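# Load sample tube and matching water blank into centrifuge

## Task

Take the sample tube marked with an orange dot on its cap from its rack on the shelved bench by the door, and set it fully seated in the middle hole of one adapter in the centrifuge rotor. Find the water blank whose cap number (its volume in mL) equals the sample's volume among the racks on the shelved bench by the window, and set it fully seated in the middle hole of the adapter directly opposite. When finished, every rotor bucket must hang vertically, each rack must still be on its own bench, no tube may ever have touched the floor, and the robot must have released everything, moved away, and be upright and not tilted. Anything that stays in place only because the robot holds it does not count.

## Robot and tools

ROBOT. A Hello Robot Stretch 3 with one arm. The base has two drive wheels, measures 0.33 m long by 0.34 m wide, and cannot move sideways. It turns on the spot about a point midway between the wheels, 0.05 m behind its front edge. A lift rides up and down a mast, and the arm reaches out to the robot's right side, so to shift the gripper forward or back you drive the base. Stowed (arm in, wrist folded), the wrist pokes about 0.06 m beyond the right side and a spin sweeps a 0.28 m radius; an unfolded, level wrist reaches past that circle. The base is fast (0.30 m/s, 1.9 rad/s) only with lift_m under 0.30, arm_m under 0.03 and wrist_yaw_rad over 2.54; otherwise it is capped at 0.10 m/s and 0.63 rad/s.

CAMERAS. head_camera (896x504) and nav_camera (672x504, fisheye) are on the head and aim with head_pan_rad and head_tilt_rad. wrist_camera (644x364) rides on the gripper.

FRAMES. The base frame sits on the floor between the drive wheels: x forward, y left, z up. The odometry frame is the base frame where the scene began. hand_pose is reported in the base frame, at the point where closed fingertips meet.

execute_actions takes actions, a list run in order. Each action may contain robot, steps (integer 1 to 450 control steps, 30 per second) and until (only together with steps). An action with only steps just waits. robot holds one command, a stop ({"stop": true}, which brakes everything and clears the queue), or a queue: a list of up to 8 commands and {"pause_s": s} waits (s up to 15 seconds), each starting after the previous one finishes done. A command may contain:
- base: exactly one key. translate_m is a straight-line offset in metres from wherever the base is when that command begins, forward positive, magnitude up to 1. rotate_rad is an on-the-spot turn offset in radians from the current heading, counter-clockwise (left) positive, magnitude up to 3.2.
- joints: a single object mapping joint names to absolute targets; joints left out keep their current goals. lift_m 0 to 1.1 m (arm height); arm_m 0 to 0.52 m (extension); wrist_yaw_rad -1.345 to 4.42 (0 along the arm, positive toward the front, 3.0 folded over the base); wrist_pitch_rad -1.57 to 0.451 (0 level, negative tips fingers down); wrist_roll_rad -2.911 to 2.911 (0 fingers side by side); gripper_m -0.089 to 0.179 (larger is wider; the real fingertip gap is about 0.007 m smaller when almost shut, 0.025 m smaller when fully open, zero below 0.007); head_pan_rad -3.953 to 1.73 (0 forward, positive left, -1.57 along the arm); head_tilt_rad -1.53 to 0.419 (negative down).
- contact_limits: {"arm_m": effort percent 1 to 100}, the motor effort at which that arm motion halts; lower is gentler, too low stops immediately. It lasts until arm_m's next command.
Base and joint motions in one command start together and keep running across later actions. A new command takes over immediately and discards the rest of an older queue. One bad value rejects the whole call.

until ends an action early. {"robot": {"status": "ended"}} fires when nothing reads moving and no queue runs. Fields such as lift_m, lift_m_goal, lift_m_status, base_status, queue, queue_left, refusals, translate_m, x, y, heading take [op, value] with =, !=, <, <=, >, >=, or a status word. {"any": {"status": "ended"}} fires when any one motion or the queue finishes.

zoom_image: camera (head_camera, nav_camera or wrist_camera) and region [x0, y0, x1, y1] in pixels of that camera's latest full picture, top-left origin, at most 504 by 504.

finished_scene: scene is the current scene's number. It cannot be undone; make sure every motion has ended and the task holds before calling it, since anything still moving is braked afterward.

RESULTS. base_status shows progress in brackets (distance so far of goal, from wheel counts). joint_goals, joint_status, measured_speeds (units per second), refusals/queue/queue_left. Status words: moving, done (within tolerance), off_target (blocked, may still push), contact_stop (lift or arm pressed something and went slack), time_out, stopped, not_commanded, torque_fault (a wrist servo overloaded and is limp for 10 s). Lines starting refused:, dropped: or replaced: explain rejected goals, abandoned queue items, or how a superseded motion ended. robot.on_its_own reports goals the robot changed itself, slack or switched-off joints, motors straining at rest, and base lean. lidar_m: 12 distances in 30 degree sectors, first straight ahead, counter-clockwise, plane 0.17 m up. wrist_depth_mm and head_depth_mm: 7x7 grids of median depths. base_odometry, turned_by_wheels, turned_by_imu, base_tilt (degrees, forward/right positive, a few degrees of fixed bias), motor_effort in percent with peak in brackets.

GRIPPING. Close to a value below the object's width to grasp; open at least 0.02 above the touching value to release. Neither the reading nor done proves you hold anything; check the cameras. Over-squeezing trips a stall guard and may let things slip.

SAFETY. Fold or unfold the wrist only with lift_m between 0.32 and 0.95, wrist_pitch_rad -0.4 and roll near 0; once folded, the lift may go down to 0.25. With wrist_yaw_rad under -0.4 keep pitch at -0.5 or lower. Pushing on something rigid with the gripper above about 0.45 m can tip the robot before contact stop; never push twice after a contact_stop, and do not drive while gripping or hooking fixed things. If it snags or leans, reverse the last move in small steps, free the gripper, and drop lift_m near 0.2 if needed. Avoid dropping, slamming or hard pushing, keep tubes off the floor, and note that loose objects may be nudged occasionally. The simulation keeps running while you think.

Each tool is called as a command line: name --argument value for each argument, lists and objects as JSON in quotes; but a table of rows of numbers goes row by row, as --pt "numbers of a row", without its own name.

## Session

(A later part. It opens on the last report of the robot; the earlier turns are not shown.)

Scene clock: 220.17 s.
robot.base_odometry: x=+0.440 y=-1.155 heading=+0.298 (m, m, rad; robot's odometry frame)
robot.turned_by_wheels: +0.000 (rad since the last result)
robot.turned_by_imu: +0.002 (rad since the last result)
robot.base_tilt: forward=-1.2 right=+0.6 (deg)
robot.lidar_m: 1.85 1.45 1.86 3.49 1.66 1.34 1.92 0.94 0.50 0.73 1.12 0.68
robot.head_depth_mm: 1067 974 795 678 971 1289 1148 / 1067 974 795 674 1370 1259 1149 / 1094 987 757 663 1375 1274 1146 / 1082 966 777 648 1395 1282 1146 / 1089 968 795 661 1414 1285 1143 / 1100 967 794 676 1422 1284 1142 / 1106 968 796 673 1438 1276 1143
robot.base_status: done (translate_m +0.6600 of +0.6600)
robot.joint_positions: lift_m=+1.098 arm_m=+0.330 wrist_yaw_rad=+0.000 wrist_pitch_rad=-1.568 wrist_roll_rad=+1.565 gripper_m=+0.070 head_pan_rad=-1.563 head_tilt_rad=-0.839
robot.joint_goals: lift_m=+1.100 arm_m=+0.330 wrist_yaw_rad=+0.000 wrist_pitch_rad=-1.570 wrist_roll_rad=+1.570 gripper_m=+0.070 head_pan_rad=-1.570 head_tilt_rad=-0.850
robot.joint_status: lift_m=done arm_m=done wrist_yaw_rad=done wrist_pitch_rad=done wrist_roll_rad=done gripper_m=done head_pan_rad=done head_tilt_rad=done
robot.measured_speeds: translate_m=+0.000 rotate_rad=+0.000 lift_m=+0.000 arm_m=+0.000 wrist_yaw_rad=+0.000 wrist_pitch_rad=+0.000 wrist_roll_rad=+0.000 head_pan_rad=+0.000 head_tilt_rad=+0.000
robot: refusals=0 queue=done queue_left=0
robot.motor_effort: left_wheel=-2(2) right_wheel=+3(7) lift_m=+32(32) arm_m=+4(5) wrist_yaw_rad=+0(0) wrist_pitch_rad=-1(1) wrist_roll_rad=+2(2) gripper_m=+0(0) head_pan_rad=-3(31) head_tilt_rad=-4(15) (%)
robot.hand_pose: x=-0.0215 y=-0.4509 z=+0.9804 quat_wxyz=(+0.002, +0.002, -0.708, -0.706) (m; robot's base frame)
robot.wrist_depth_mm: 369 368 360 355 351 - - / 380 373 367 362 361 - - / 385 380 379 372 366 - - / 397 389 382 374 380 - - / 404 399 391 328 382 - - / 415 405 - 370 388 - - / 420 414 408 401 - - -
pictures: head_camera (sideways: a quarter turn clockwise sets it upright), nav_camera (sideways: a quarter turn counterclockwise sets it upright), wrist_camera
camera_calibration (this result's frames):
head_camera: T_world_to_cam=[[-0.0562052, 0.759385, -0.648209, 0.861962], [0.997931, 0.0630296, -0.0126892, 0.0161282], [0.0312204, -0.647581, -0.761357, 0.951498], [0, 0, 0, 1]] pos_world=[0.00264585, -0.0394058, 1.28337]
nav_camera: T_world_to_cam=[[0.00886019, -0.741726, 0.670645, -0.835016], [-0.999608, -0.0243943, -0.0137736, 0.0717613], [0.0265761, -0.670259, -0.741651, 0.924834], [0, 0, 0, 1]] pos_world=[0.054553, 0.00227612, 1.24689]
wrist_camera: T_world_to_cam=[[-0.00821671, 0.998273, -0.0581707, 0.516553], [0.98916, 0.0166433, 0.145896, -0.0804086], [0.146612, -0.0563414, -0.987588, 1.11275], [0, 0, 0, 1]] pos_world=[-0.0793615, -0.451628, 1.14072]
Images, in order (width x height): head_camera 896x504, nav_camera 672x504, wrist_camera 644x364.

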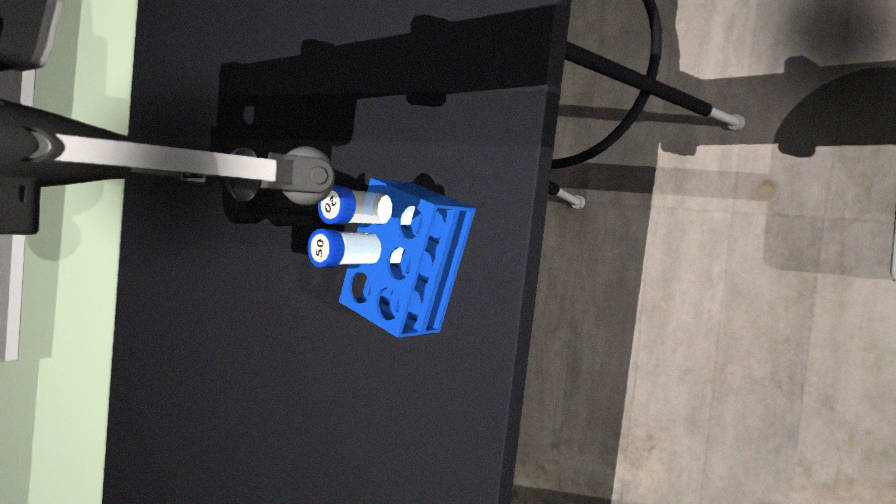

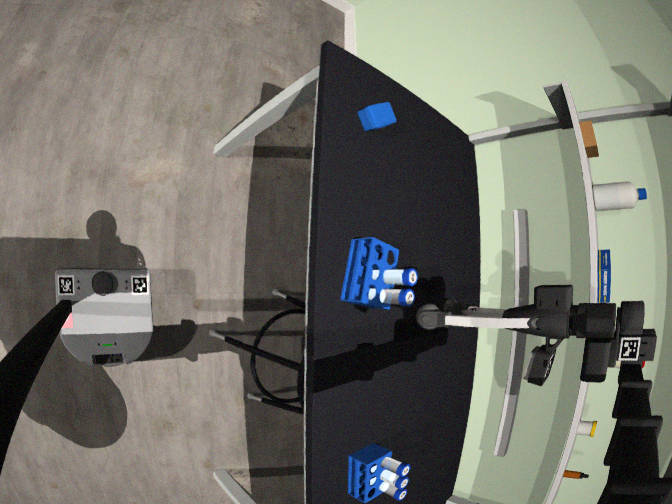

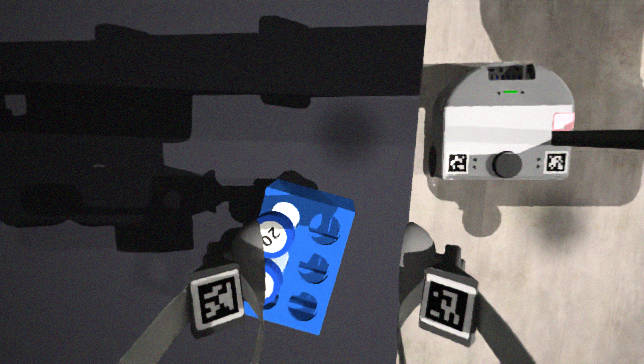

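execute_actions --actions '[{"robot":[{"base":{"translate_m":0.019},"joints":{"arm_m":0.383,"wrist_roll_rad":1.8}},{"joints":{"lift_m":1.03}}],"steps":450,"until":{"robot":{"status":"ended"}}}]'

Scene clock: 239.17 s.
robot.base_odometry: x=+0.458 y=-1.150 heading=+0.298 (m, m, rad; robot's odometry frame)
robot.turned_by_wheels: +0.000 (rad since the last result)
robot.turned_by_imu: +0.001 (rad since the last result)
robot.base_tilt: forward=-1.2 right=+0.7 (deg)
robot.lidar_m: 1.83 1.43 1.82 2.89 1.69 1.35 1.94 0.95 0.51 0.73 1.12 0.67
robot.head_depth_mm: 1019 975 798 678 963 1286 1146 / 986 970 798 676 1376 1257 1145 / - 969 758 650 1374 1283 1150 / 1079 971 795 651 1401 1276 1150 / 1085 967 794 660 1417 1275 1147 / 1098 966 794 675 1414 1278 1136 / 1102 967 791 674 1436 1271 1142
robot.base_status: done (translate_m +0.0190 of +0.0190)
robot.joint_positions: lift_m=+1.031 arm_m=+0.383 wrist_yaw_rad=+0.000 wrist_pitch_rad=-1.568 wrist_roll_rad=+1.794 gripper_m=+0.070 head_pan_rad=-1.563 head_tilt_rad=-0.839
robot.joint_goals: lift_m=+1.030 arm_m=+0.383 wrist_yaw_rad=+0.000 wrist_pitch_rad=-1.570 wrist_roll_rad=+1.800 gripper_m=+0.070 head_pan_rad=-1.570 head_tilt_rad=-0.850
robot.joint_status: lift_m=done arm_m=done wrist_yaw_rad=done wrist_pitch_rad=done wrist_roll_rad=done gripper_m=done head_pan_rad=done head_tilt_rad=done
robot.measured_speeds: translate_m=+0.000 rotate_rad=+0.000 lift_m=+0.000 arm_m=+0.000 wrist_yaw_rad=+0.000 wrist_pitch_rad=+0.000 wrist_roll_rad=+0.000 head_pan_rad=+0.000 head_tilt_rad=+0.000
robot: refusals=0 queue=done queue_left=0
robot.motor_effort: left_wheel=-1(2) right_wheel=+3(8) lift_m=+11(30) arm_m=+4(6) wrist_yaw_rad=+0(0) wrist_pitch_rad=-1(1) wrist_roll_rad=+3(5) gripper_m=+0(0) head_pan_rad=-3(3) head_tilt_rad=-3(4) (%)
robot.hand_pose: x=-0.0215 y=-0.5039 z=+0.9130 quat_wxyz=(-0.078, -0.079, -0.703, -0.702) (m; robot's base frame)
robot.wrist_depth_mm: 305 301 296 291 287 968 953 / 309 305 302 298 294 - 980 / 316 313 308 305 300 300 - / 324 318 314 307 303 - - / 331 326 320 194 306 - - / 339 332 - 204 300 - - / 346 343 338 331 325 - -
pictures: head_camera (sideways: a quarter turn clockwise sets it upright), nav_camera (sideways: a quarter turn counterclockwise sets it upright), wrist_camera
camera_calibration (this result's frames):
head_camera: T_world_to_cam=[[-0.0562052, 0.759385, -0.648209, 0.861962], [0.997931, 0.0630296, -0.0126892, 0.0161282], [0.0312204, -0.647581, -0.761357, 0.951498], [0, 0, 0, 1]] pos_world=[0.00264585, -0.0394058, 1.28337]
nav_camera: T_world_to_cam=[[0.00886019, -0.741726, 0.670645, -0.835017], [-0.999608, -0.0243943, -0.0137736, 0.0717613], [0.0265761, -0.67026, -0.741651, 0.924834], [0, 0, 0, 1]] pos_world=[0.054553, 0.00227611, 1.24689]
wrist_camera: T_world_to_cam=[[0.218308, 0.974133, -0.0583647, 0.558422], [0.967126, -0.207969, 0.146343, -0.183794], [0.13042, -0.0883938, -0.987511, 1.02657], [0, 0, 0, 1]] pos_world=[-0.0780405, -0.491458, 1.07324]
Images, in order (width x height): head_camera 896x504, nav_camera 672x504, wrist_camera 644x364.

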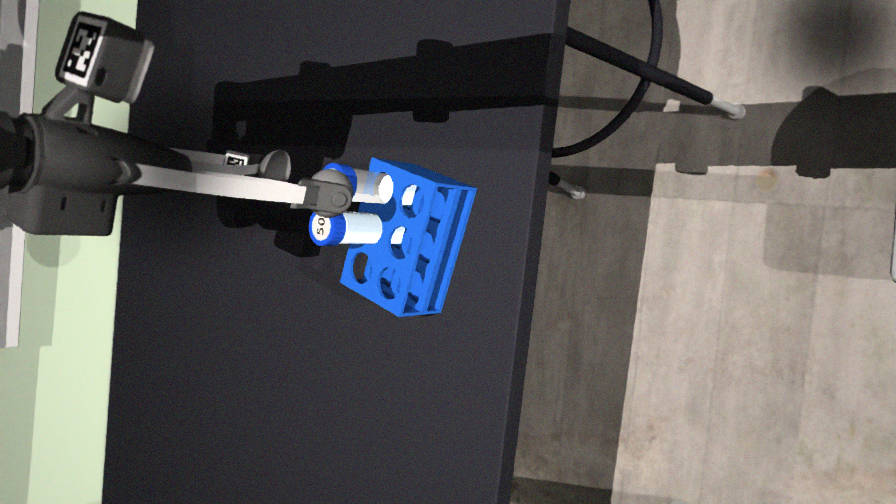

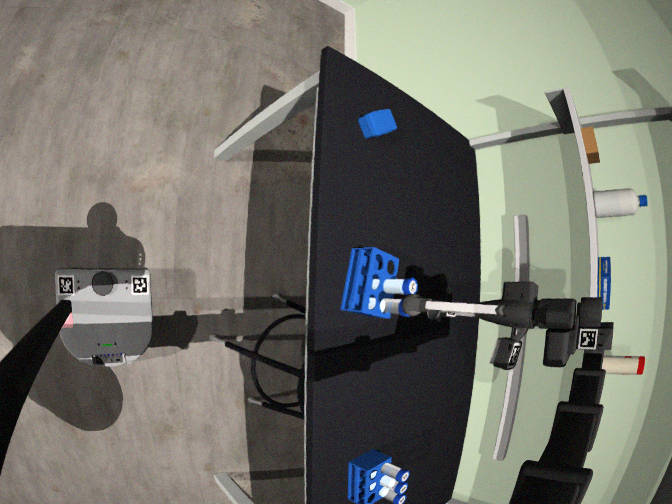

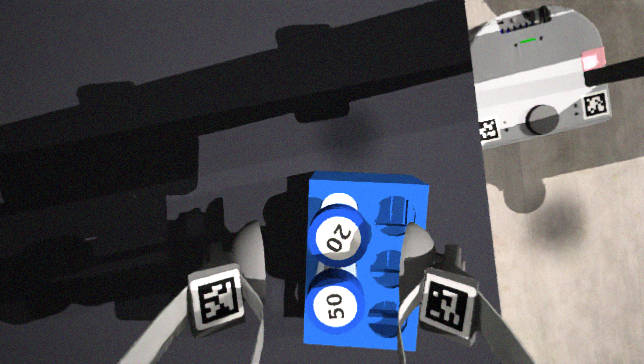

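execute_actions --actions '[{"robot":[{"joints":{"gripper_m":0.06,"lift_m":0.992}},{"joints":{"gripper_m":0.015}},{"pause_s":0.5},{"joints":{"lift_m":1.1}},{"joints":{"arm_m":0.2,"wrist_roll_rad":1.57,"head_tilt_rad":-0.8}}],"steps":450,"until":{"robot":{"status":"ended"}}}]'

zoom_image --camera "head_camera" --region '[440,150,600,240]'

Scene clock: 250.13 s.
robot.base_odometry: x=+0.458 y=-1.150 heading=+0.298 (m, m, rad; robot's odometry frame)
robot.turned_by_wheels: +0.000 (rad since the last result)
robot.turned_by_imu: +0.002 (rad since the last result)
robot.base_tilt: forward=-1.3 right=+0.7 (deg)
robot.lidar_m: 1.83 1.44 1.82 2.89 1.68 1.36 1.94 0.95 0.51 0.73 1.12 0.66
robot.head_depth_mm: 970 977 835 701 642 1278 1158 / - 991 836 700 641 1274 1156 / - - 836 654 641 1297 1159 / 1002 1002 833 654 1396 1291 1152 / 1070 1036 835 678 1391 1301 1157 / 1087 1030 833 698 1421 1297 1152 / 1094 1029 831 695 1425 1293 1153
robot.base_status: done (translate_m +0.0190 of +0.0190)
robot.joint_positions: lift_m=+1.098 arm_m=+0.200 wrist_yaw_rad=+0.000 wrist_pitch_rad=-1.568 wrist_roll_rad=+1.576 gripper_m=+0.015 head_pan_rad=-1.563 head_tilt_rad=-0.803
robot.joint_goals: lift_m=+1.100 arm_m=+0.200 wrist_yaw_rad=+0.000 wrist_pitch_rad=-1.570 wrist_roll_rad=+1.570 gripper_m=+0.015 head_pan_rad=-1.570 head_tilt_rad=-0.800
robot.joint_status: lift_m=done arm_m=done wrist_yaw_rad=done wrist_pitch_rad=done wrist_roll_rad=done gripper_m=done head_pan_rad=done head_tilt_rad=done
robot.measured_speeds: translate_m=+0.000 rotate_rad=+0.000 lift_m=+0.000 arm_m=+0.000 wrist_yaw_rad=+0.000 wrist_pitch_rad=+0.000 wrist_roll_rad=+0.000 head_pan_rad=+0.000 head_tilt_rad=+0.000
robot: refusals=0 queue=done queue_left=0
robot.motor_effort: left_wheel=-2(1) right_wheel=+4(3) lift_m=+32(34) arm_m=-5(5) wrist_yaw_rad=-1(0) wrist_pitch_rad=-1(1) wrist_roll_rad=-2(1) gripper_m=-7(82) head_pan_rad=-4(4) head_tilt_rad=+1(5) (%)
robot.hand_pose: x=-0.0215 y=-0.3216 z=+0.9804 quat_wxyz=(-0.001, -0.002, -0.708, -0.706) (m; robot's base frame)
robot.wrist_depth_mm: 368 365 360 - - - - / 380 374 366 - - - - / 386 383 375 - - - - / 394 385 379 - - - - / 404 330 387 158 - - - / 413 347 366 157 - - - / 424 414 408 - - - -
pictures: head_camera (sideways: a quarter turn clockwise sets it upright), nav_camera (sideways: a quarter turn counterclockwise sets it upright), wrist_camera
camera_calibration (this result's frames):
head_camera: T_world_to_cam=[[-0.0560227, 0.735453, -0.675256, 0.897205], [0.997935, 0.0625338, -0.0146853, 0.0187276], [0.031426, -0.674684, -0.737437, 0.920391], [0, 0, 0, 1]] pos_world=[0.00265071, -0.040049, 1.28485]
nav_camera: T_world_to_cam=[[0.00867161, -0.716994, 0.697026, -0.869393], [-0.999604, -0.0248806, -0.0131574, 0.0709597], [0.0267762, -0.696636, -0.716925, 0.892677], [0, 0, 0, 1]] pos_world=[0.0545681, 0.000287246, 1.24691]
wrist_camera: T_world_to_cam=[[0.00246534, 0.998295, -0.0583233, 0.387879], [0.989278, 0.00608171, 0.145915, -0.0859724], [0.146021, -0.0580577, -0.987576, 1.11945], [0, 0, 0, 1]] pos_world=[-0.079368, -0.321702, 1.14071]
Images, in order (width x height): head_camera 896x504, nav_camera 672x504, wrist_camera 644x364.

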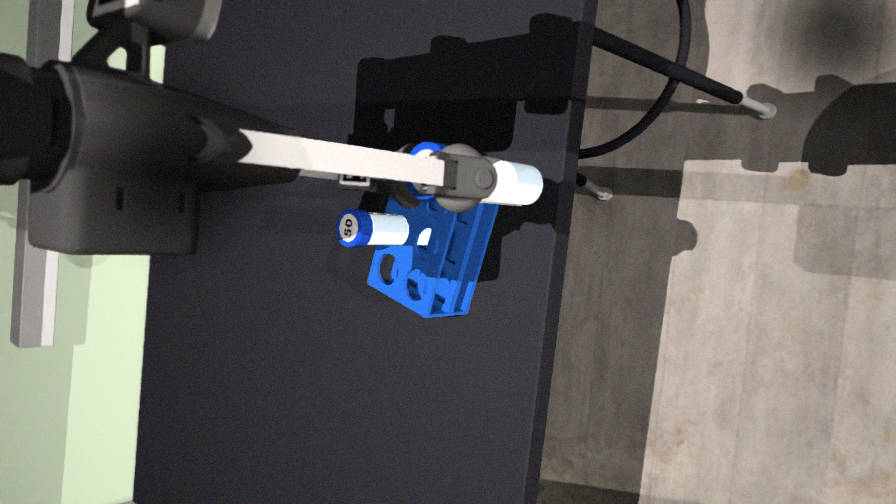

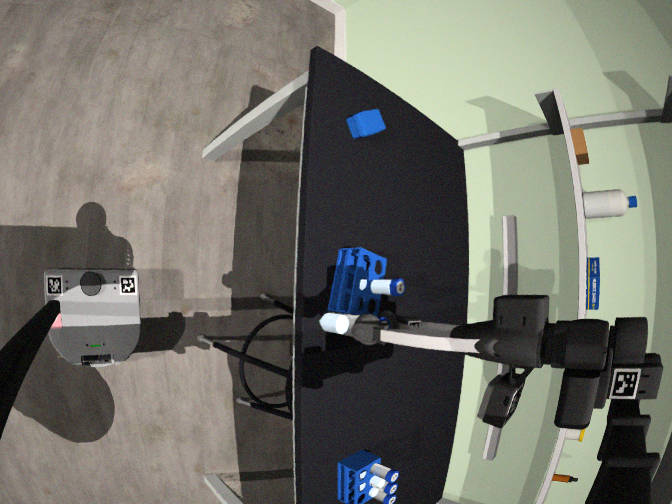

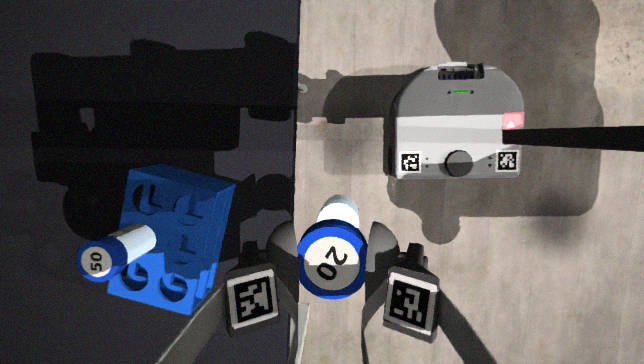

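Region (440, 150, 600, 240) of head_camera's 896x504 image, scaled by 3.150, with more detail than that image has; it fills the top 284 rows of this view, and the rest is white.

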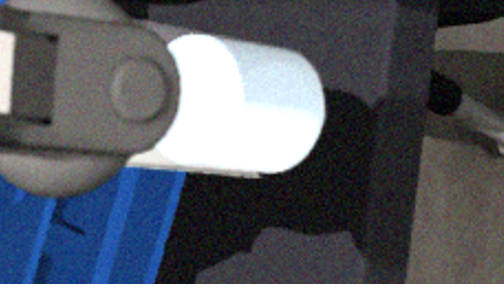

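execute_actions --actions '[{"robot":{"joints":{"arm_m":0.383,"wrist_roll_rad":1.8}},"steps":200,"until":{"robot":{"status":"ended"}}},{"robot":{"joints":{"lift_m":1.04}},"steps":200,"until":{"robot":{"status":"ended"}}}]'

Scene clock: 272.53 s.
robot.base_odometry: x=+0.458 y=-1.150 heading=+0.298 (m, m, rad; robot's odometry frame)
robot.turned_by_wheels: +0.000 (rad since the last result)
robot.turned_by_imu: +0.001 (rad since the last result)
robot.base_tilt: forward=-1.0 right=+0.8 (deg)
robot.lidar_m: 1.84 1.43 1.83 2.88 1.68 1.35 1.94 0.95 0.51 0.74 1.12 0.67
robot.head_depth_mm: 958 1008 838 702 641 1278 1157 / 964 1020 836 699 640 1277 1157 / - 1006 794 666 641 1303 1154 / 1059 1041 837 649 1397 1288 1154 / 1069 1037 832 676 1398 1299 1155 / 1084 1030 832 697 1417 1297 1150 / 1089 1031 830 693 1418 1295 1145
robot.base_status: done (translate_m +0.0190 of +0.0190)
robot.joint_positions: lift_m=+1.041 arm_m=+0.383 wrist_yaw_rad=+0.000 wrist_pitch_rad=-1.568 wrist_roll_rad=+1.794 gripper_m=+0.015 head_pan_rad=-1.563 head_tilt_rad=-0.803
robot.joint_goals: lift_m=+1.040 arm_m=+0.383 wrist_yaw_rad=+0.000 wrist_pitch_rad=-1.570 wrist_roll_rad=+1.800 gripper_m=+0.015 head_pan_rad=-1.570 head_tilt_rad=-0.800
robot.joint_status: lift_m=done arm_m=done wrist_yaw_rad=done wrist_pitch_rad=done wrist_roll_rad=done gripper_m=done head_pan_rad=done head_tilt_rad=done
robot.measured_speeds: translate_m=+0.000 rotate_rad=+0.000 lift_m=+0.000 arm_m=+0.000 wrist_yaw_rad=+0.000 wrist_pitch_rad=+0.000 wrist_roll_rad=+0.000 head_pan_rad=+0.000 head_tilt_rad=+0.000
robot: refusals=0 queue=done queue_left=0
robot.motor_effort: left_wheel=-1(1) right_wheel=+3(3) lift_m=+11(27) arm_m=+4(6) wrist_yaw_rad=+0(0) wrist_pitch_rad=-1(1) wrist_roll_rad=+2(4) gripper_m=-7(7) head_pan_rad=-3(3) head_tilt_rad=+1(1) (%)
robot.hand_pose: x=-0.0215 y=-0.5041 z=+0.9229 quat_wxyz=(-0.079, -0.079, -0.704, -0.702) (m; robot's base frame)
robot.wrist_depth_mm: 314 311 303 300 298 983 945 / 322 317 310 306 306 - - / 330 324 321 313 310 - - / 332 331 326 318 314 - - / 343 338 334 157 318 - - / 349 343 340 157 - - - / 358 350 346 343 336 - -
pictures: head_camera (sideways: a quarter turn clockwise sets it upright), nav_camera (sideways: a quarter turn counterclockwise sets it upright), wrist_camera
camera_calibration (this result's frames):
head_camera: T_world_to_cam=[[-0.0560173, 0.735451, -0.675258, 0.897207], [0.997935, 0.0625264, -0.0146855, 0.0187278], [0.031421, -0.674687, -0.737435, 0.920389], [0, 0, 0, 1]] pos_world=[0.00265042, -0.040049, 1.28485]
nav_camera: T_world_to_cam=[[0.00866629, -0.716992, 0.697028, -0.869395], [-0.999604, -0.0248732, -0.0131573, 0.0709596], [0.026771, -0.696638, -0.716923, 0.892675], [0, 0, 0, 1]] pos_world=[0.0545681, 0.000286734, 1.24691]
wrist_camera: T_world_to_cam=[[0.219147, 0.973911, -0.058931, 0.559573], [0.966946, -0.208717, 0.146466, -0.185778], [0.130345, -0.0890807, -0.987459, 1.03601], [0, 0, 0, 1]] pos_world=[-0.07803, -0.491461, 1.0832]
Images, in order (width x height): head_camera 896x504, nav_camera 672x504, wrist_camera 644x364.

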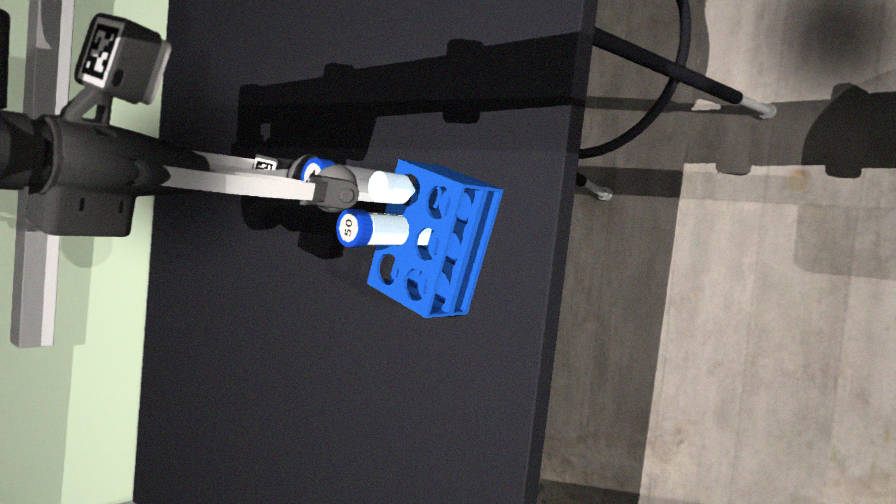

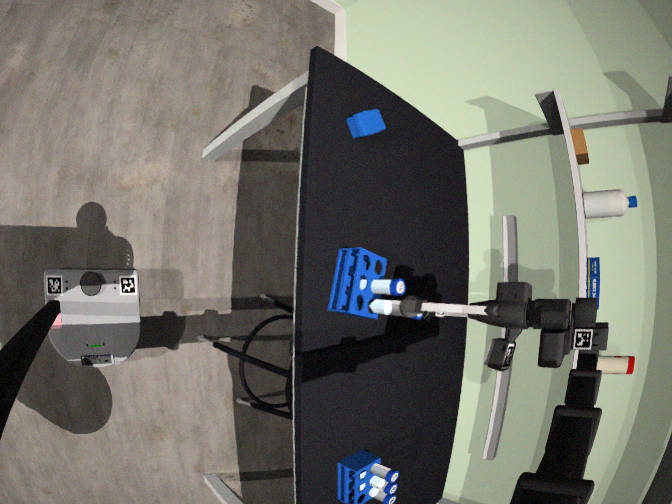

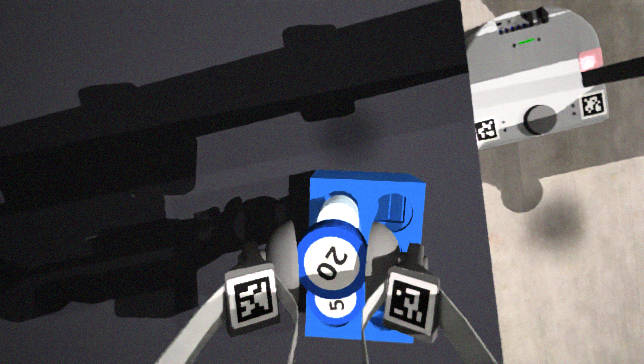

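execute_actions --actions '[]'

execute_actions --actions '[{"robot":[{"joints":{"lift_m":0.995}},{"joints":{"gripper_m":0.06}},{"pause_s":0.7},{"joints":{"lift_m":1.1}},{"joints":{"arm_m":0.15}},{"base":{"translate_m":-0.8}}],"steps":450,"until":{"robot":{"status":"ended"}}}]'

Scene clock: 277.10 s.
robot.base_odometry: x=+0.458 y=-1.150 heading=+0.298 (m, m, rad; robot's odometry frame)
robot.turned_by_wheels: +0.000 (rad since the last result)
robot.turned_by_imu: +0.000 (rad since the last result)
robot.base_tilt: forward=-1.2 right=+0.8 (deg)
robot.lidar_m: 1.83 1.44 1.82 2.88 1.70 1.36 1.94 0.95 0.51 0.73 1.12 0.66
robot.head_depth_mm: 957 1013 840 702 640 1282 1160 / 962 1022 835 702 640 1273 1151 / - 1001 793 663 642 1298 1156 / 1054 1042 832 653 1401 1303 1155 / 1065 1040 835 675 1397 1299 1153 / 1081 1035 832 697 1424 1298 1150 / 1096 1026 831 697 1413 1302 1148
robot.base_status: done (translate_m +0.0190 of +0.0190)
robot.joint_positions: lift_m=+1.041 arm_m=+0.383 wrist_yaw_rad=+0.000 wrist_pitch_rad=-1.568 wrist_roll_rad=+1.794 gripper_m=+0.015 head_pan_rad=-1.563 head_tilt_rad=-0.803
robot.joint_goals: lift_m=+1.040 arm_m=+0.383 wrist_yaw_rad=+0.000 wrist_pitch_rad=-1.570 wrist_roll_rad=+1.800 gripper_m=+0.015 head_pan_rad=-1.570 head_tilt_rad=-0.800
robot.joint_status: lift_m=done arm_m=done wrist_yaw_rad=done wrist_pitch_rad=done wrist_roll_rad=done gripper_m=done head_pan_rad=done head_tilt_rad=done
robot.measured_speeds: translate_m=+0.000 rotate_rad=+0.000 lift_m=+0.000 arm_m=+0.000 wrist_yaw_rad=+0.000 wrist_pitch_rad=+0.000 wrist_roll_rad=+0.000 head_pan_rad=+0.000 head_tilt_rad=+0.000
robot: refusals=0 queue=done queue_left=0
robot.motor_effort: left_wheel=-1(1) right_wheel=+3(3) lift_m=+12(12) arm_m=+4(4) wrist_yaw_rad=+0(0) wrist_pitch_rad=-1(1) wrist_roll_rad=+2(2) gripper_m=-7(7) head_pan_rad=-3(4) head_tilt_rad=+1(1) (%)
robot.hand_pose: x=-0.0215 y=-0.5041 z=+0.9229 quat_wxyz=(-0.079, -0.079, -0.704, -0.702) (m; robot's base frame)
robot.wrist_depth_mm: 314 310 307 302 297 974 969 / 321 317 314 308 303 - - / 330 324 318 312 309 - - / 336 330 327 316 315 - - / 340 339 330 157 319 - - / 348 342 340 157 - - - / 356 353 346 343 336 - -
pictures: head_camera (sideways: a quarter turn clockwise sets it upright), nav_camera (sideways: a quarter turn counterclockwise sets it upright), wrist_camera
camera_calibration (this result's frames):
head_camera: T_world_to_cam=[[-0.0560173, 0.735451, -0.675258, 0.897207], [0.997935, 0.0625264, -0.0146855, 0.0187278], [0.031421, -0.674687, -0.737435, 0.920388], [0, 0, 0, 1]] pos_world=[0.00265042, -0.040049, 1.28485]
nav_camera: T_world_to_cam=[[0.00866629, -0.716992, 0.697028, -0.869395], [-0.999604, -0.0248732, -0.0131573, 0.0709596], [0.026771, -0.696638, -0.716923, 0.892674], [0, 0, 0, 1]] pos_world=[0.0545681, 0.000286721, 1.24691]
wrist_camera: T_world_to_cam=[[0.219147, 0.97391, -0.0589311, 0.559573], [0.966946, -0.208718, 0.146466, -0.185778], [0.130345, -0.0890808, -0.987459, 1.03601], [0, 0, 0, 1]] pos_world=[-0.07803, -0.491461, 1.0832]
Images, in order (width x height): head_camera 896x504, nav_camera 672x504, wrist_camera 644x364.

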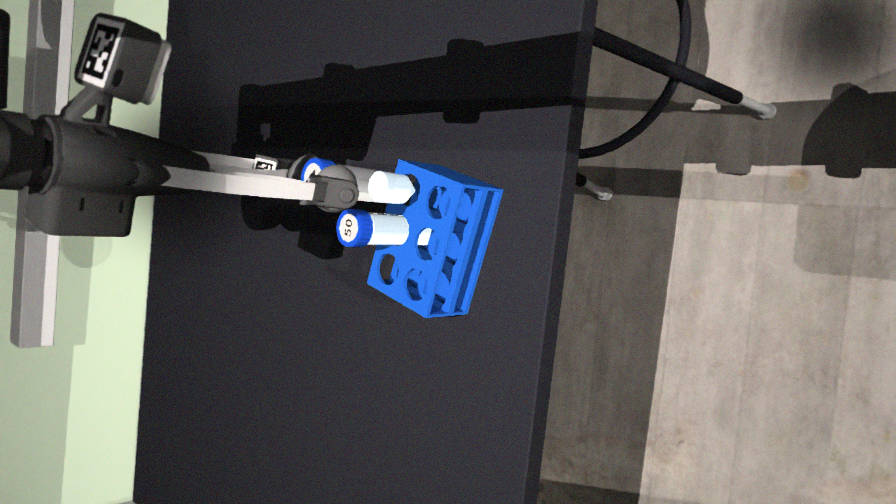

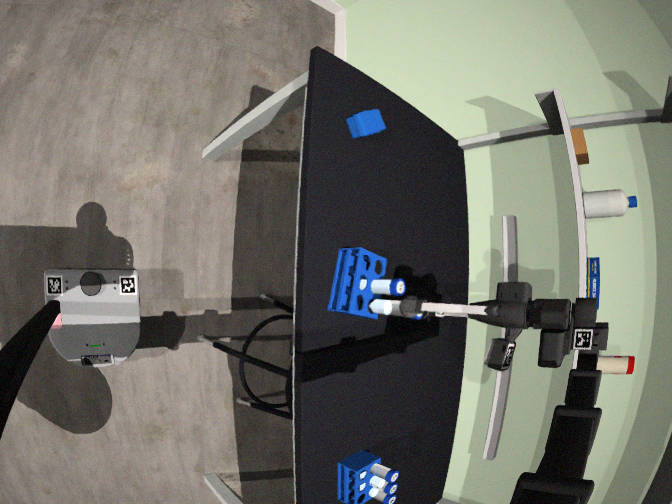

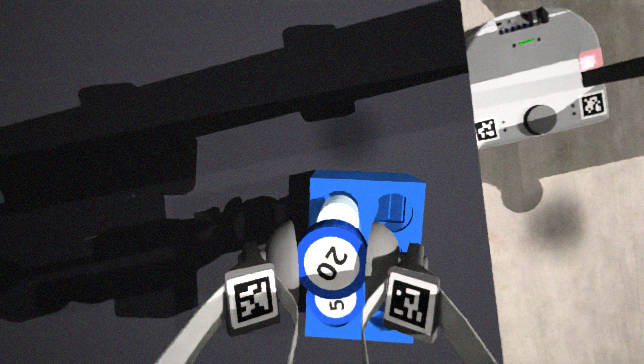

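Scene clock: 292.10 s.
robot.base_odometry: x=-0.249 y=-1.367 heading=+0.298 (m, m, rad; robot's odometry frame)
robot.turned_by_wheels: +0.000 (rad since the last result)
robot.turned_by_imu: +0.003 (rad since the last result)
robot.base_tilt: forward=-0.9 right=+1.0 (deg)
robot.lidar_m: 2.54 2.13 2.93 2.86 0.76 0.85 1.19 1.25 0.38 1.01 0.64 0.68
robot.head_depth_mm: 931 974 840 702 601 1278 1155 / - - 815 683 602 870 1139 / - - 813 682 601 1299 1138 / 980 - 836 699 613 1294 1157 / 991 1035 832 699 626 1302 1156 / 1056 1033 834 698 625 1293 1157 / 1073 1034 831 661 636 1277 1149
robot.base_status: moving (translate_m -0.7398 of -0.8000)
robot.joint_positions: lift_m=+1.098 arm_m=+0.150 wrist_yaw_rad=+0.000 wrist_pitch_rad=-1.568 wrist_roll_rad=+1.794 gripper_m=+0.060 head_pan_rad=-1.563 head_tilt_rad=-0.803
robot.joint_goals: lift_m=+1.100 arm_m=+0.150 wrist_yaw_rad=+0.000 wrist_pitch_rad=-1.570 wrist_roll_rad=+1.800 gripper_m=+0.060 head_pan_rad=-1.570 head_tilt_rad=-0.800
robot.joint_status: lift_m=done arm_m=done wrist_yaw_rad=done wrist_pitch_rad=done wrist_roll_rad=done gripper_m=done head_pan_rad=done head_tilt_rad=done
robot.measured_speeds: translate_m=-0.100 rotate_rad=+0.000 lift_m=+0.000 arm_m=+0.000 wrist_yaw_rad=+0.000 wrist_pitch_rad=+0.000 wrist_roll_rad=+0.000 head_pan_rad=+0.000 head_tilt_rad=+0.000
robot: refusals=0 queue=running queue_left=0
robot.motor_effort: left_wheel=-2(5) right_wheel=+1(2) lift_m=+32(29) arm_m=-4(4) wrist_yaw_rad=+0(0) wrist_pitch_rad=-1(1) wrist_roll_rad=+2(2) gripper_m=+0(79) head_pan_rad=-2(4) head_tilt_rad=+1(2) (%)
robot.hand_pose: x=-0.0215 y=-0.2717 z=+0.9804 quat_wxyz=(-0.079, -0.079, -0.704, -0.702) (m; robot's base frame)
robot.wrist_depth_mm: - - - - - - - / 383 373 370 - - - - / 385 380 378 - - - - / 356 388 384 - - - - / 403 401 393 - - - - / 411 407 - - - - - / 425 418 417 - - - -
pictures: head_camera (sideways: a quarter turn clockwise sets it upright), nav_camera (sideways: a quarter turn counterclockwise sets it upright), wrist_camera
camera_calibration (this result's frames):
head_camera: T_world_to_cam=[[-0.056017, 0.735402, -0.675312, 0.897277], [0.997935, 0.0625254, -0.0146895, 0.0187331], [0.0314215, -0.674741, -0.737386, 0.920324], [0, 0, 0, 1]] pos_world=[0.00265043, -0.0400502, 1.28485]
nav_camera: T_world_to_cam=[[0.00866599, -0.716941, 0.69708, -0.869464], [-0.999604, -0.0248743, -0.0131561, 0.070958], [0.0267715, -0.69669, -0.716872, 0.892608], [0, 0, 0, 1]] pos_world=[0.0545682, 0.000282715, 1.24691]
wrist_camera: T_world_to_cam=[[0.219086, 0.973924, -0.0589333, 0.336704], [0.966959, -0.208656, 0.146467, -0.145688], [0.130351, -0.0890748, -0.987459, 1.11346], [0, 0, 0, 1]] pos_world=[-0.0780323, -0.259142, 1.14067]
Images, in order (width x height): head_camera 896x504, nav_camera 672x504, wrist_camera 644x364.

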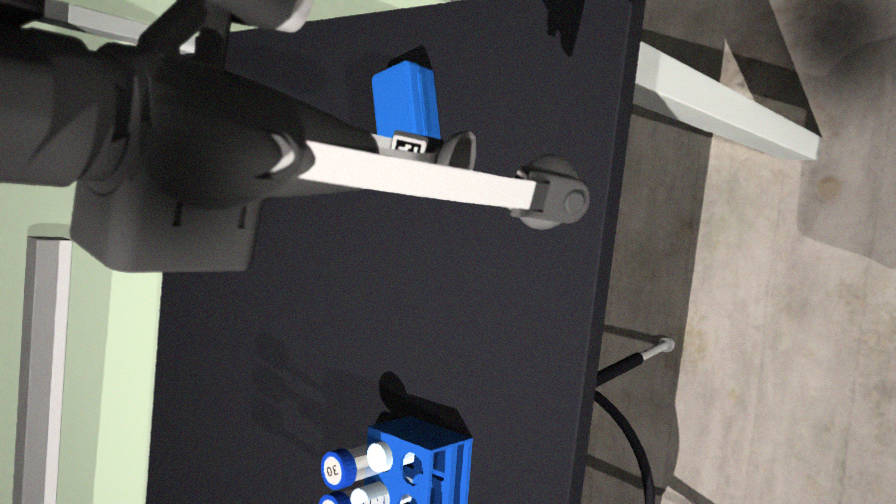

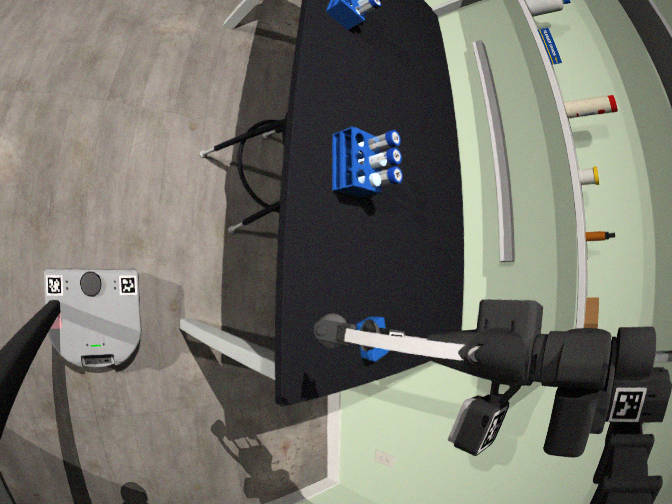

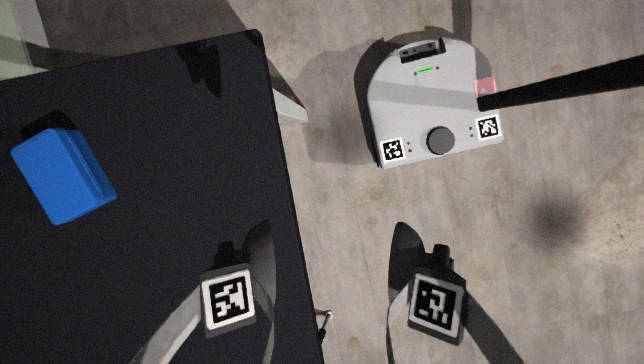

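execute_actions --actions '[{"robot":{"base":{"translate_m":0.36},"joints":{"arm_m":0.36}},"steps":450,"until":{"robot":{"status":"ended"}}}]'

Scene clock: 299.77 s.
robot.base_odometry: x=+0.038 y=-1.279 heading=+0.298 (m, m, rad; robot's odometry frame)
robot.turned_by_wheels: +0.000 (rad since the last result)
robot.turned_by_imu: +0.000 (rad since the last result)
robot.base_tilt: forward=-1.3 right=+0.6 (deg)
robot.lidar_m: 2.28 1.83 2.47 2.84 1.09 0.98 1.49 0.57 1.05 0.59 0.50 1.04
robot.head_depth_mm: 1053 1046 838 701 615 1297 1153 / 1047 1040 836 669 626 1300 1157 / - 1062 794 651 626 1296 1161 / 995 1038 836 667 638 1297 1156 / 1052 1034 835 696 638 1273 1152 / 1074 1034 832 697 943 1270 1158 / 1081 1030 831 697 1388 1288 1158
robot.base_status: done (translate_m +0.3600 of +0.3600)
robot.joint_positions: lift_m=+1.098 arm_m=+0.360 wrist_yaw_rad=+0.000 wrist_pitch_rad=-1.567 wrist_roll_rad=+1.795 gripper_m=+0.060 head_pan_rad=-1.563 head_tilt_rad=-0.803
robot.joint_goals: lift_m=+1.100 arm_m=+0.360 wrist_yaw_rad=+0.000 wrist_pitch_rad=-1.570 wrist_roll_rad=+1.800 gripper_m=+0.060 head_pan_rad=-1.570 head_tilt_rad=-0.800
robot.joint_status: lift_m=done arm_m=done wrist_yaw_rad=done wrist_pitch_rad=done wrist_roll_rad=done gripper_m=done head_pan_rad=done head_tilt_rad=done
robot.measured_speeds: translate_m=+0.000 rotate_rad=+0.000 lift_m=+0.000 arm_m=+0.000 wrist_yaw_rad=+0.000 wrist_pitch_rad=+0.000 wrist_roll_rad=+0.000 head_pan_rad=+0.000 head_tilt_rad=+0.000
robot: refusals=0 queue=done queue_left=0
robot.motor_effort: left_wheel=-2(5) right_wheel=+3(9) lift_m=+31(32) arm_m=+5(3) wrist_yaw_rad=+0(0) wrist_pitch_rad=-1(1) wrist_roll_rad=+2(2) gripper_m=+0(0) head_pan_rad=-3(3) head_tilt_rad=+1(1) (%)
robot.hand_pose: x=-0.0215 y=-0.4811 z=+0.9804 quat_wxyz=(-0.079, -0.079, -0.704, -0.702) (m; robot's base frame)
robot.wrist_depth_mm: 368 365 358 356 354 - - / 377 374 368 364 358 - - / 384 381 377 369 364 - - / 394 390 382 319 373 - - / 404 398 388 321 380 - - / 412 407 - 390 389 - - / 424 418 412 405 397 - -
pictures: head_camera (sideways: a quarter turn clockwise sets it upright), nav_camera (sideways: a quarter turn counterclockwise sets it upright), wrist_camera
camera_calibration (this result's frames):
head_camera: T_world_to_cam=[[-0.0560129, 0.735402, -0.675312, 0.897277], [0.997936, 0.0625199, -0.0146895, 0.018733], [0.0314177, -0.674741, -0.737386, 0.920325], [0, 0, 0, 1]] pos_world=[0.00265021, -0.0400502, 1.28485]
nav_camera: T_world_to_cam=[[0.00866198, -0.716941, 0.69708, -0.869463], [-0.999604, -0.0248687, -0.0131561, 0.070958], [0.0267676, -0.69669, -0.716872, 0.892609], [0, 0, 0, 1]] pos_world=[0.0545682, 0.00028245, 1.24691]
wrist_camera: T_world_to_cam=[[0.219405, 0.973848, -0.0590004, 0.540625], [0.966891, -0.208963, 0.146482, -0.189534], [0.130322, -0.0891858, -0.987452, 1.09475], [0, 0, 0, 1]] pos_world=[-0.0780267, -0.468456, 1.14067]
Images, in order (width x height): head_camera 896x504, nav_camera 672x504, wrist_camera 644x364.

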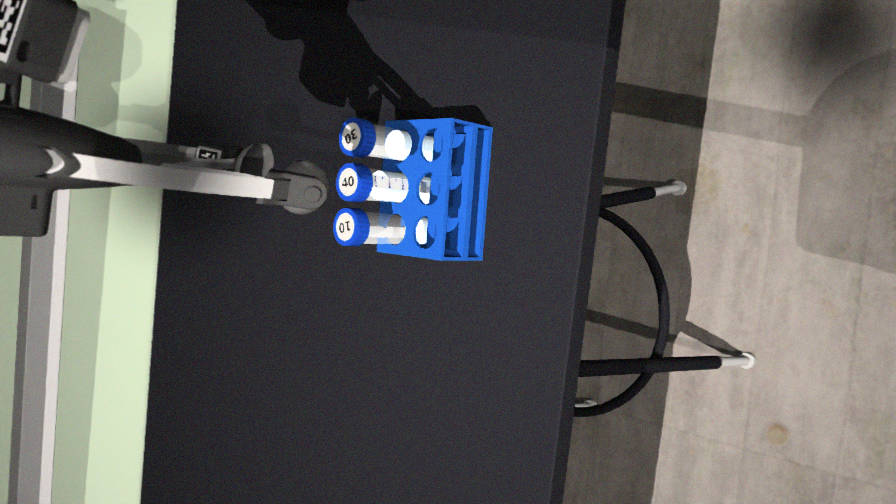

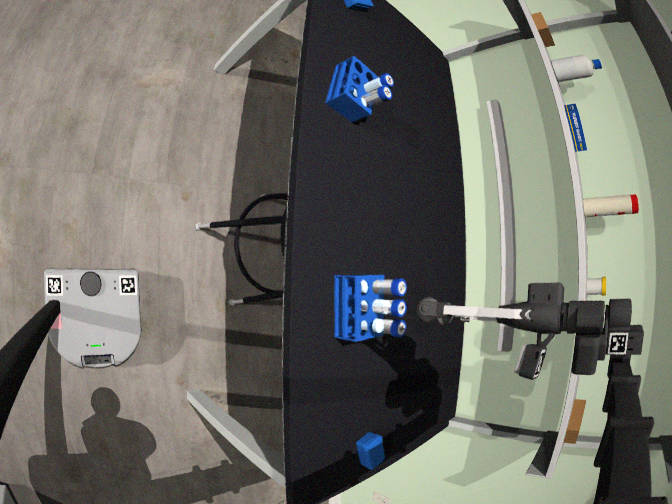

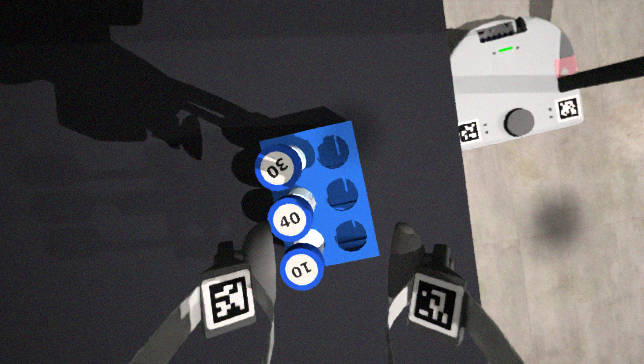

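execute_actions --actions '[{"robot":[{"base":{"translate_m":0.031},"joints":{"arm_m":0.397,"gripper_m":0.065}},{"joints":{"lift_m":1.03}}],"steps":450,"until":{"robot":{"status":"ended"}}}]'

Scene clock: 307.83 s.
robot.base_odometry: x=+0.067 y=-1.270 heading=+0.298 (m, m, rad; robot's odometry frame)
robot.turned_by_wheels: +0.000 (rad since the last result)
robot.turned_by_imu: +0.001 (rad since the last result)
robot.base_tilt: forward=-1.1 right=+0.6 (deg)
robot.lidar_m: 2.25 1.81 2.43 2.83 1.13 1.00 1.53 0.59 1.05 0.60 0.49 1.01
robot.head_depth_mm: 978 1013 839 701 615 1297 1160 / 944 1003 839 656 627 1303 1152 / - 1007 817 654 627 1300 1159 / 988 1037 836 699 638 1274 1153 / 1059 1038 835 699 638 1249 1159 / 1071 1033 831 697 1149 1301 1160 / 1081 1032 832 693 1395 1291 1148
robot.base_status: done (translate_m +0.0310 of +0.0310)
robot.joint_positions: lift_m=+1.031 arm_m=+0.397 wrist_yaw_rad=+0.000 wrist_pitch_rad=-1.567 wrist_roll_rad=+1.795 gripper_m=+0.065 head_pan_rad=-1.563 head_tilt_rad=-0.803
robot.joint_goals: lift_m=+1.030 arm_m=+0.397 wrist_yaw_rad=+0.000 wrist_pitch_rad=-1.570 wrist_roll_rad=+1.800 gripper_m=+0.065 head_pan_rad=-1.570 head_tilt_rad=-0.800
robot.joint_status: lift_m=done arm_m=done wrist_yaw_rad=done wrist_pitch_rad=done wrist_roll_rad=done gripper_m=done head_pan_rad=done head_tilt_rad=done
robot.measured_speeds: translate_m=+0.000 rotate_rad=+0.000 lift_m=+0.000 arm_m=+0.000 wrist_yaw_rad=+0.000 wrist_pitch_rad=+0.000 wrist_roll_rad=+0.000 head_pan_rad=+0.000 head_tilt_rad=+0.000
robot: refusals=0 queue=done queue_left=0
robot.motor_effort: left_wheel=-2(3) right_wheel=+3(10) lift_m=+11(30) arm_m=+3(4) wrist_yaw_rad=+0(0) wrist_pitch_rad=-1(1) wrist_roll_rad=+2(2) gripper_m=+0(34) head_pan_rad=-3(4) head_tilt_rad=+1(2) (%)
robot.hand_pose: x=-0.0215 y=-0.5181 z=+0.9130 quat_wxyz=(-0.079, -0.079, -0.704, -0.702) (m; robot's base frame)
robot.wrist_depth_mm: 304 300 297 293 288 285 963 / 310 307 301 241 291 291 - / 320 315 308 243 299 296 - / 324 319 316 191 301 302 - / 333 326 320 251 306 310 - / 338 334 - 322 321 314 - / 347 340 334 328 327 320 -
pictures: head_camera (sideways: a quarter turn clockwise sets it upright), nav_camera (sideways: a quarter turn counterclockwise sets it upright), wrist_camera
camera_calibration (this result's frames):
head_camera: T_world_to_cam=[[-0.0560127, 0.735402, -0.675312, 0.897277], [0.997936, 0.0625196, -0.0146895, 0.018733], [0.0314176, -0.674741, -0.737386, 0.920324], [0, 0, 0, 1]] pos_world=[0.0026502, -0.0400502, 1.28485]
nav_camera: T_world_to_cam=[[0.0086618, -0.716941, 0.69708, -0.869464], [-0.999604, -0.0248685, -0.0131561, 0.070958], [0.0267674, -0.69669, -0.716872, 0.892608], [0, 0, 0, 1]] pos_world=[0.0545682, 0.000282432, 1.24691]
wrist_camera: T_world_to_cam=[[0.219405, 0.973848, -0.0590004, 0.572679], [0.966891, -0.208963, 0.146482, -0.187385], [0.130322, -0.0891858, -0.987452, 1.02484], [0, 0, 0, 1]] pos_world=[-0.0780267, -0.505458, 1.07321]
Images, in order (width x height): head_camera 896x504, nav_camera 672x504, wrist_camera 644x364.

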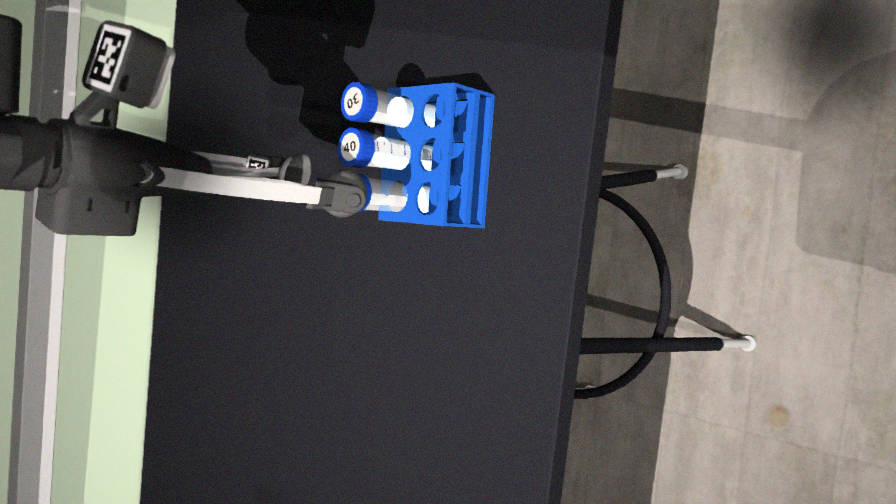

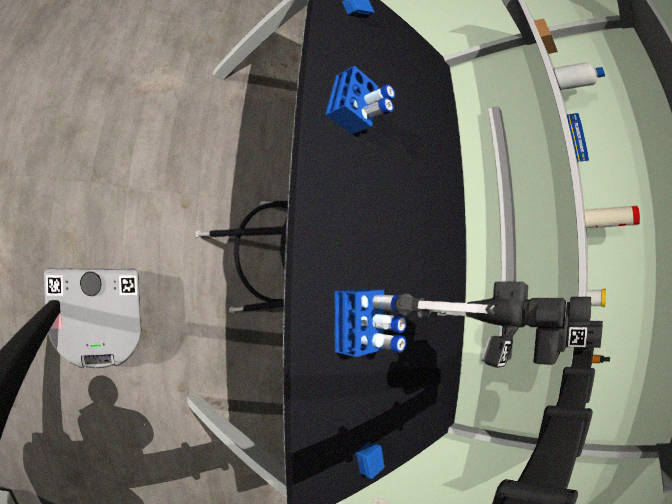

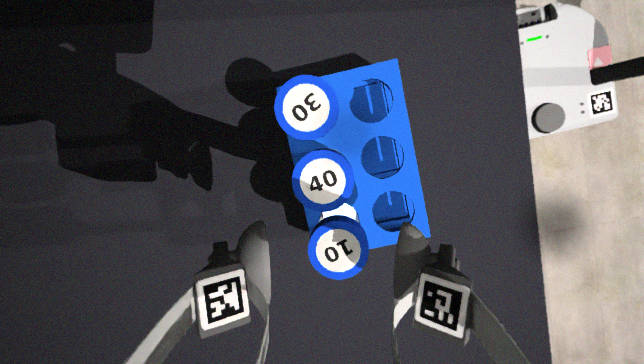

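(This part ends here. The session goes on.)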